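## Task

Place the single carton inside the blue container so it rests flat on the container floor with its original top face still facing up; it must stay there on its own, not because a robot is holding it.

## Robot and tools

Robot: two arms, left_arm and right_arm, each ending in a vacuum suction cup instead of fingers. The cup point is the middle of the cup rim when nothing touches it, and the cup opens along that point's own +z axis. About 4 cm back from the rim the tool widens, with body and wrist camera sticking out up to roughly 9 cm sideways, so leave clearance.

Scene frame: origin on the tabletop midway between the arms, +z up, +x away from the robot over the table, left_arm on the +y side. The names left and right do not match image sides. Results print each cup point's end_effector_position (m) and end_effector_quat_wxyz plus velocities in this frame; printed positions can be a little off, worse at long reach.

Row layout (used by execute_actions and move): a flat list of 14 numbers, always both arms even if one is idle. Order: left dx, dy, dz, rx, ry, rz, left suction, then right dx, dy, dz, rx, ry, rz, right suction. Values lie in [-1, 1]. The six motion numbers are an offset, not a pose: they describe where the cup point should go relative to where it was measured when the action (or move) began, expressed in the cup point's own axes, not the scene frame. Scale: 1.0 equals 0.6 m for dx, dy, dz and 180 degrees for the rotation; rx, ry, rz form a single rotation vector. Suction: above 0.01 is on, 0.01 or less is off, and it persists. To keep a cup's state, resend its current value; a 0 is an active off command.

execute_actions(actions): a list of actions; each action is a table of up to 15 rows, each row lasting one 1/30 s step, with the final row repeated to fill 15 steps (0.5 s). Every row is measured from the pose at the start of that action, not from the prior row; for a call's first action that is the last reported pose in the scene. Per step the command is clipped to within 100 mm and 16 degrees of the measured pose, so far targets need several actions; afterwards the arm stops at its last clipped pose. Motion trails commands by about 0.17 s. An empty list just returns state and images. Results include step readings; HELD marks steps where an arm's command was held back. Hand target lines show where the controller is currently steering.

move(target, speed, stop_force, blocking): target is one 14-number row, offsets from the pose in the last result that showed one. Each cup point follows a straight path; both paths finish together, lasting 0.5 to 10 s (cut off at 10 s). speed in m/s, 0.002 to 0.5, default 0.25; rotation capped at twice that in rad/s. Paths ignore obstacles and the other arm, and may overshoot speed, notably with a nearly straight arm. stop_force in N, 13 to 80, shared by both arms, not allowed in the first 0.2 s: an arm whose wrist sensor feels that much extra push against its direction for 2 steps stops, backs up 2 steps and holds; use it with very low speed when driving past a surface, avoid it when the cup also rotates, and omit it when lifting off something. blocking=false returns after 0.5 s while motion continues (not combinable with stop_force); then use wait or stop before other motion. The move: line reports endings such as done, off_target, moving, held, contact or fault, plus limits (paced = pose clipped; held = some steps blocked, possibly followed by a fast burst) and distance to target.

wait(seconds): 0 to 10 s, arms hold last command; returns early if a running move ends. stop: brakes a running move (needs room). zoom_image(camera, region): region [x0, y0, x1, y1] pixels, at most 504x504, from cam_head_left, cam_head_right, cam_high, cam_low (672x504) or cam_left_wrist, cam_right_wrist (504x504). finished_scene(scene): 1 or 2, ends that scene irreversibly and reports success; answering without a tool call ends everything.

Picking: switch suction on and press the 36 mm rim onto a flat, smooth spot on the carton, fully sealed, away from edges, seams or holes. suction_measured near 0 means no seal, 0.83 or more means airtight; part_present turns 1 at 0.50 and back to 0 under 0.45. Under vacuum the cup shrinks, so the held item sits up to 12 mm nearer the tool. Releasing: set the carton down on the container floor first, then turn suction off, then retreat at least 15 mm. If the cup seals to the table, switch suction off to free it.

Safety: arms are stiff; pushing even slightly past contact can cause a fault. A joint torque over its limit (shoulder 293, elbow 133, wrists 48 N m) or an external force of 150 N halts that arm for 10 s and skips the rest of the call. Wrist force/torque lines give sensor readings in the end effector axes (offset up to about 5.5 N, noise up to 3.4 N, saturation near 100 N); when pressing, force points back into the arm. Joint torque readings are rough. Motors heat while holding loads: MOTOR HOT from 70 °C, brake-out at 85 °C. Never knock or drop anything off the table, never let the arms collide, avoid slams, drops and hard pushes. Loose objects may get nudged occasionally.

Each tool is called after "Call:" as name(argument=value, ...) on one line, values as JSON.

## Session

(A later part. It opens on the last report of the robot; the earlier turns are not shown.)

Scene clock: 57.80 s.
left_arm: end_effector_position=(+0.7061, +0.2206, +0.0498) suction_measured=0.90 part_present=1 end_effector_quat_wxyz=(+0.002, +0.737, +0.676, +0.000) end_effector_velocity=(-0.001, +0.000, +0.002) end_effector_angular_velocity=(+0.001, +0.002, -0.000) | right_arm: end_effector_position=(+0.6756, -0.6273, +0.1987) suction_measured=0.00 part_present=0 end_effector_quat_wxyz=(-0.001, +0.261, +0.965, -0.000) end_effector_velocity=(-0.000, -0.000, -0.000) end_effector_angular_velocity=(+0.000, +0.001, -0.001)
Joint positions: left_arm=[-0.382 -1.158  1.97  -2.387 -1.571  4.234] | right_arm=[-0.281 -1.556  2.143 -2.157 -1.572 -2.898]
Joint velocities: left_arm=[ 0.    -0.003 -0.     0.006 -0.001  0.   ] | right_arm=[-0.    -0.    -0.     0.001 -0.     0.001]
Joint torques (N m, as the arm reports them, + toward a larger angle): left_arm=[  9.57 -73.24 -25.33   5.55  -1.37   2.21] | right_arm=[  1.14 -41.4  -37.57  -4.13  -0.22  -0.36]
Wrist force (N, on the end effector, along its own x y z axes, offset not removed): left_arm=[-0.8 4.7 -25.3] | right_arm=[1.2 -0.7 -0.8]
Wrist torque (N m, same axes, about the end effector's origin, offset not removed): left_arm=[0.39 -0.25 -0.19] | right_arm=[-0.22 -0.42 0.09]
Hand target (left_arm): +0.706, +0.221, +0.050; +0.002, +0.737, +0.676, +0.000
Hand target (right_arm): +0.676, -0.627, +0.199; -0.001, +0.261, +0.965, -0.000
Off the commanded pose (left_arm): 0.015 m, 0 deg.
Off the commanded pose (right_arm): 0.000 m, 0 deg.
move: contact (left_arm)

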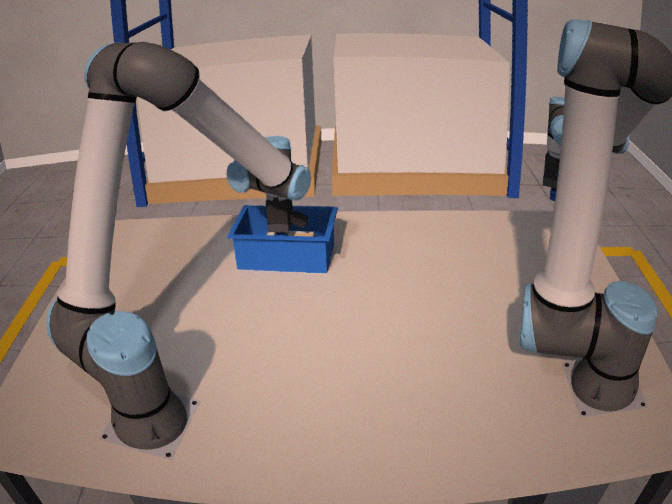

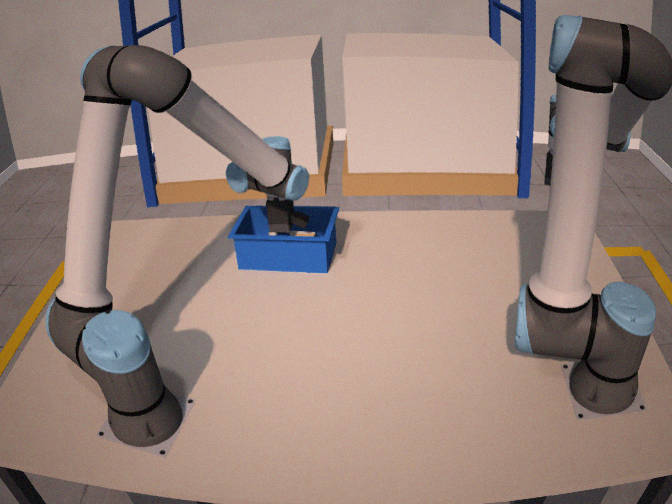

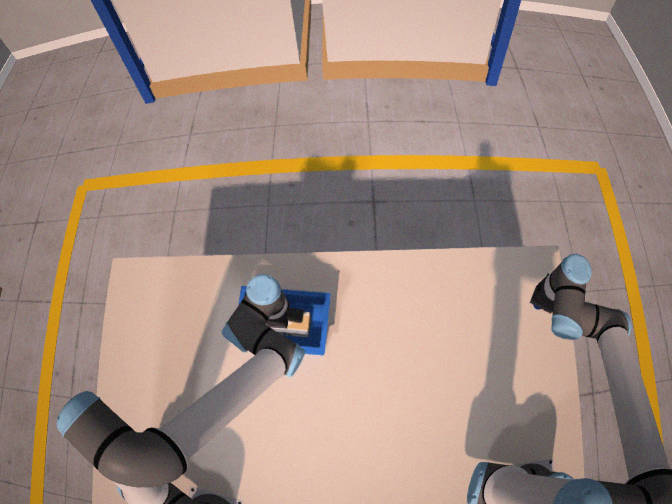

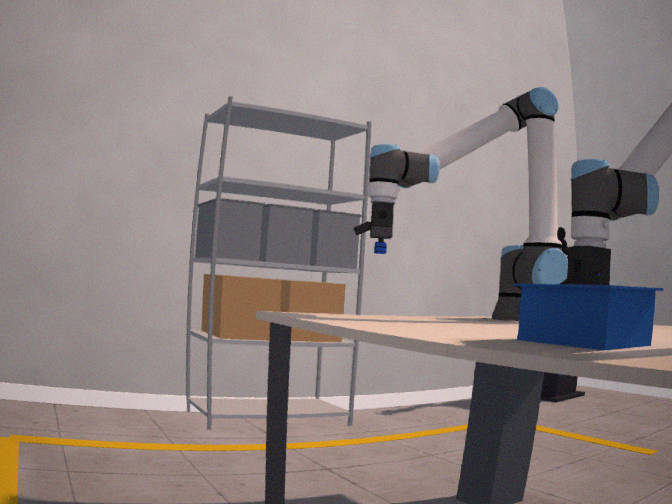

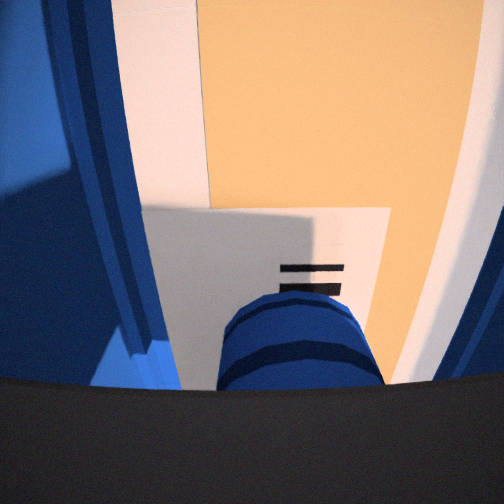

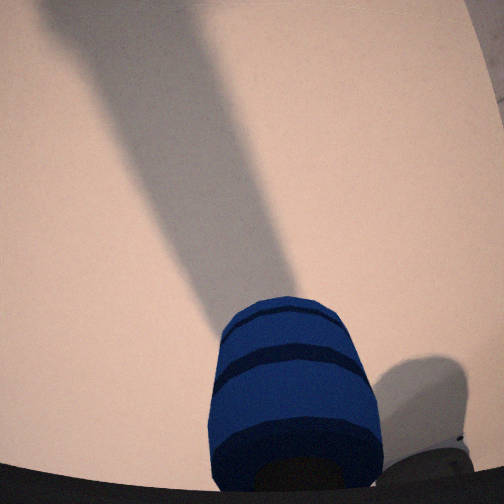

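Call:
execute_actions(actions=[[[0,0,-0.003,0,0,0,0,0,0,0,0,0,0,0]]])

Call:
move(target=[0,0,-0.17,0,0,0,0,0,0,0,0,0,0,0], speed=0.15)

Scene clock: 60.77 s.
left_arm: end_effector_position=(+0.7061, +0.2206, +0.0516) suction_measured=0.00 part_present=0 end_effector_quat_wxyz=(+0.002, +0.737, +0.676, +0.000) end_effector_velocity=(+0.000, -0.000, +0.000) end_effector_angular_velocity=(-0.001, -0.001, +0.001) | right_arm: end_effector_position=(+0.6756, -0.6273, +0.1987) suction_measured=0.00 part_present=0 end_effector_quat_wxyz=(-0.001, +0.261, +0.965, -0.000) end_effector_velocity=(-0.000, +0.000, -0.000) end_effector_angular_velocity=(+0.000, +0.001, -0.001)
Joint positions: left_arm=[-0.382 -1.16   1.969 -2.384 -1.571  4.234] | right_arm=[-0.281 -1.556  2.143 -2.157 -1.572 -2.898]
Joint velocities: left_arm=[ 0.    -0.    -0.    -0.001 -0.001 -0.   ] | right_arm=[ 0.001 -0.     0.     0.001 -0.     0.001]
Joint torques (N m, as the arm reports them, + toward a larger angle): left_arm=[ -0.02 -83.5  -35.47   1.47  -1.25   2.13] | right_arm=[  1.59 -39.31 -37.52  -4.15   0.29  -0.21]
Wrist force (N, on the end effector, along its own x y z axes, offset not removed): left_arm=[0.0 -1.4 -13.0] | right_arm=[-0.2 -0.9 -1.9]
Wrist torque (N m, same axes, about the end effector's origin, offset not removed): left_arm=[-0.08 -0.11 -0.16] | right_arm=[-0.44 -0.17 0.05]
Hand target (left_arm): +0.706, +0.221, +0.052; +0.002, +0.737, +0.676, +0.000
Hand target (right_arm): +0.676, -0.627, +0.199; -0.001, +0.261, +0.965, -0.000
Off the commanded pose (left_arm): 0.000 m, 0 deg.
Off the commanded pose (right_arm): 0.000 m, 0 deg.
Step readings (end_effector_position):
0: left_arm (+0.7061, +0.2206, +0.0503) | right_arm (+0.6756, -0.6273, +0.1987)
1: left_arm (+0.7061, +0.2206, +0.0503) | right_arm (+0.6756, -0.6273, +0.1987)
2: left_arm (+0.7061, +0.2206, +0.0504) | right_arm (+0.6756, -0.6273, +0.1987)
4: left_arm (+0.7062, +0.2205, +0.0511) | right_arm (+0.6756, -0.6273, +0.1987)
8: left_arm (+0.7062, +0.2205, +0.0516) | right_arm (+0.6756, -0.6273, +0.1987)
15: end_effector_position above

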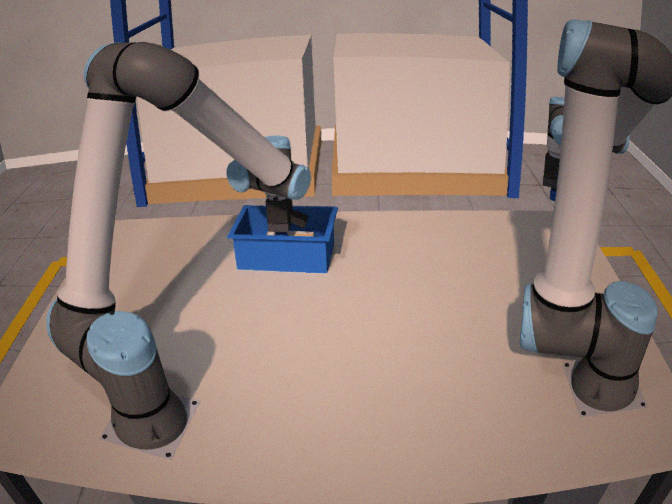

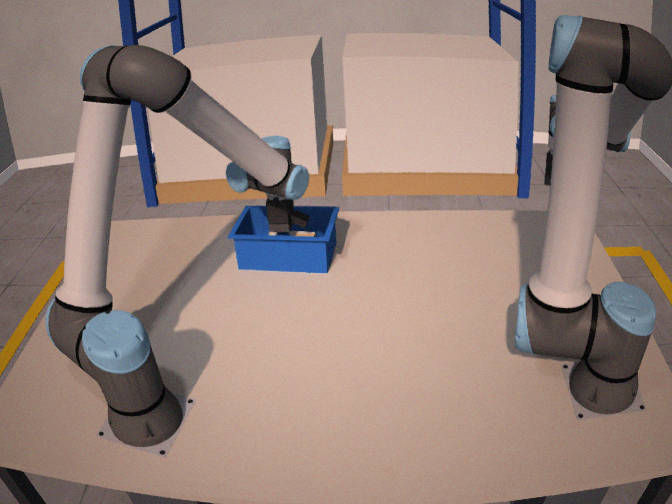

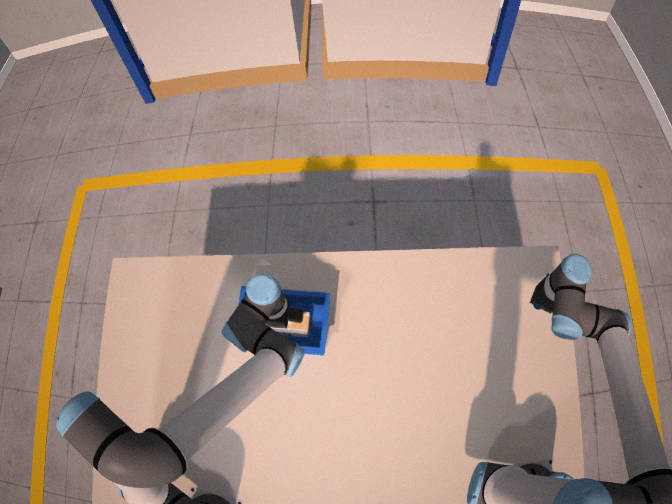

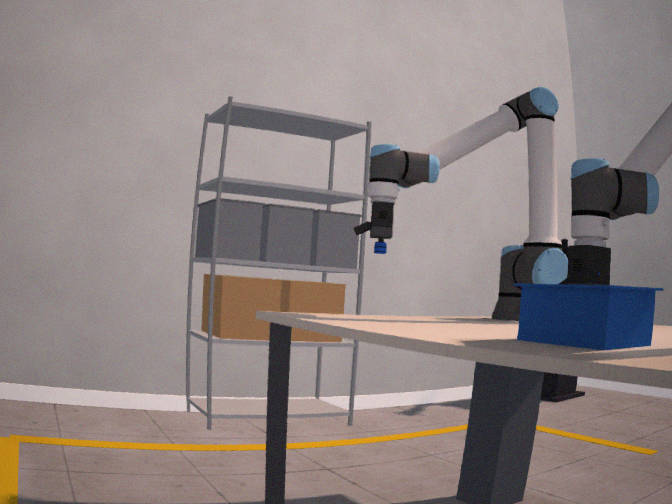

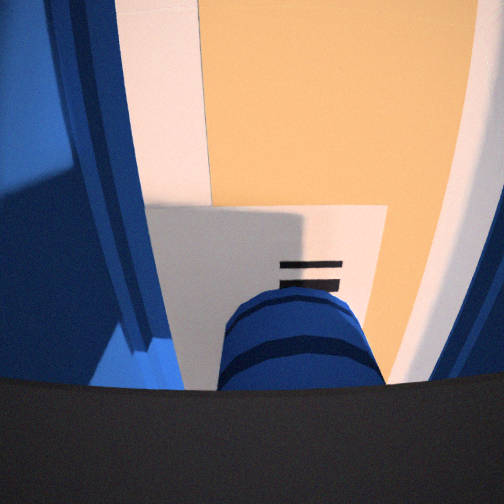

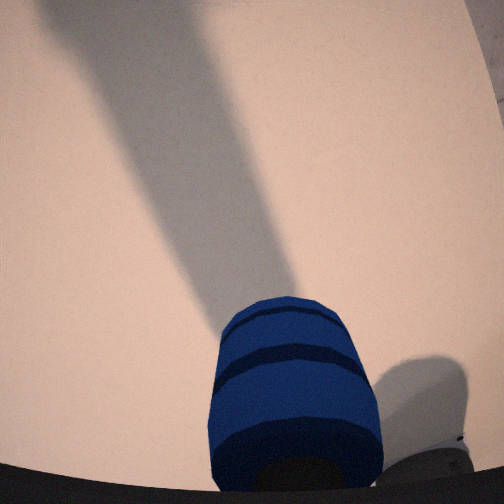

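Scene clock: 61.97 s.
left_arm: end_effector_position=(+0.7059, +0.2208, +0.1535) suction_measured=0.00 part_present=0 end_effector_quat_wxyz=(+0.002, +0.737, +0.676, +0.000) end_effector_velocity=(+0.000, +0.000, +0.002) end_effector_angular_velocity=(+0.001, -0.001, +0.001) | right_arm: end_effector_position=(+0.6756, -0.6273, +0.1987) suction_measured=0.00 part_present=0 end_effector_quat_wxyz=(-0.001, +0.261, +0.965, -0.000) end_effector_velocity=(-0.000, -0.000, +0.000) end_effector_angular_velocity=(-0.001, +0.001, -0.002)
Joint positions: left_arm=[-0.382 -1.278  1.908 -2.205 -1.571  4.234] | right_arm=[-0.281 -1.556  2.143 -2.157 -1.572 -2.898]
Joint velocities: left_arm=[-0.    -0.002 -0.001  0.003  0.001 -0.001] | right_arm=[-0.    -0.    -0.     0.001 -0.001  0.002]
Joint torques (N m, as the arm reports them, + toward a larger angle): left_arm=[-10.45 -87.05 -47.24  -0.18   0.17  -3.28] | right_arm=[  0.81 -41.95 -37.1   -3.38   0.22  -0.19]
Wrist force (N, on the end effector, along its own x y z axes, offset not removed): left_arm=[1.8 1.2 -1.4] | right_arm=[0.1 -4.8 0.3]
Wrist torque (N m, same axes, about the end effector's origin, offset not removed): left_arm=[0.20 -0.49 -0.18] | right_arm=[-1.13 -0.26 0.17]
Hand target (left_arm): +0.706, +0.221, +0.154; +0.002, +0.737, +0.676, +0.000
Hand target (right_arm): +0.676, -0.627, +0.199; -0.001, +0.261, +0.965, -0.000
Off the commanded pose (left_arm): 0.000 m, 0 deg.
Off the commanded pose (right_arm): 0.000 m, 0 deg.
move: done

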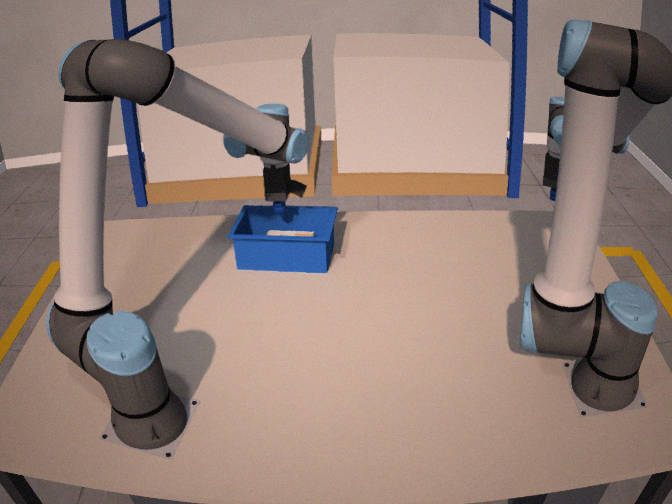

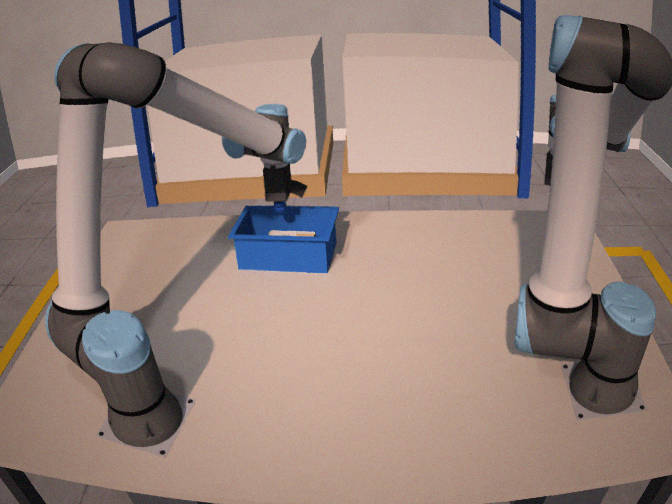

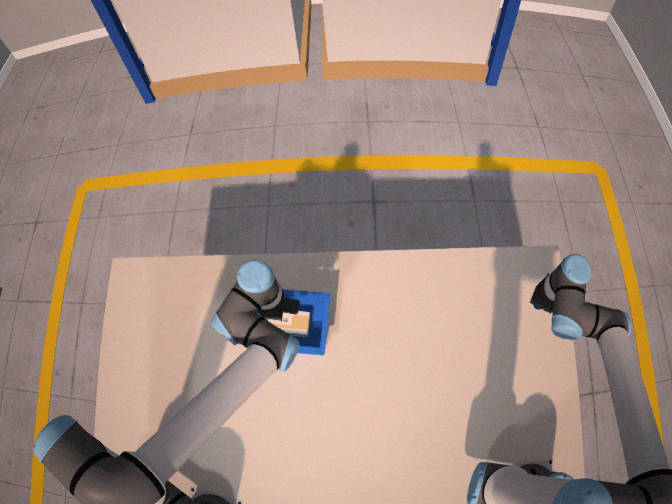

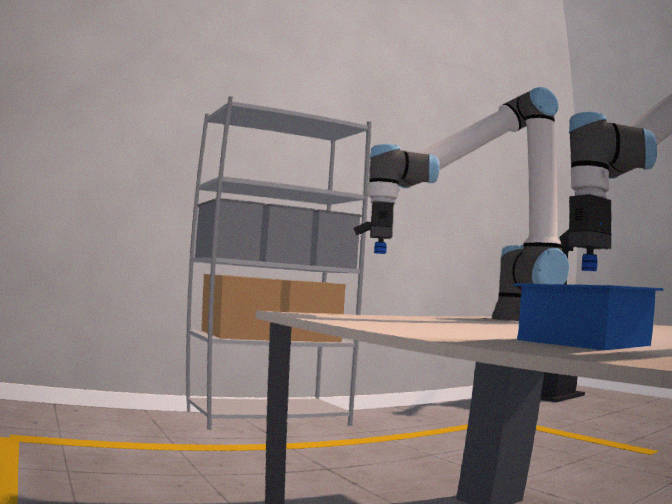

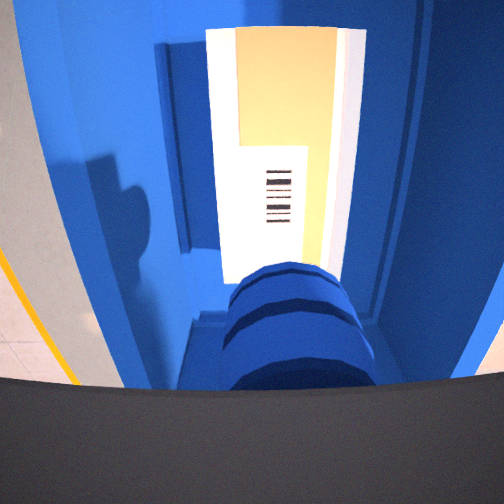

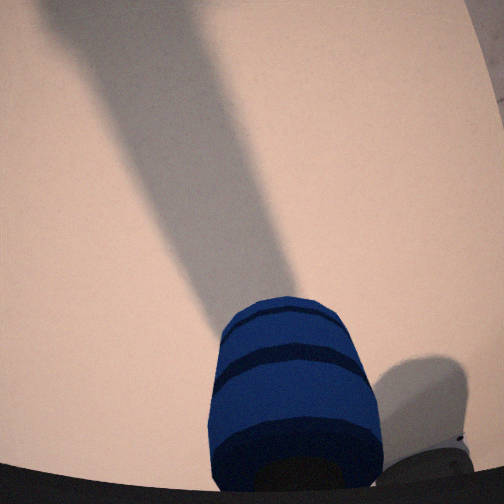

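Call:
finished_scene(scene=1)

The scene is finished: the task was done.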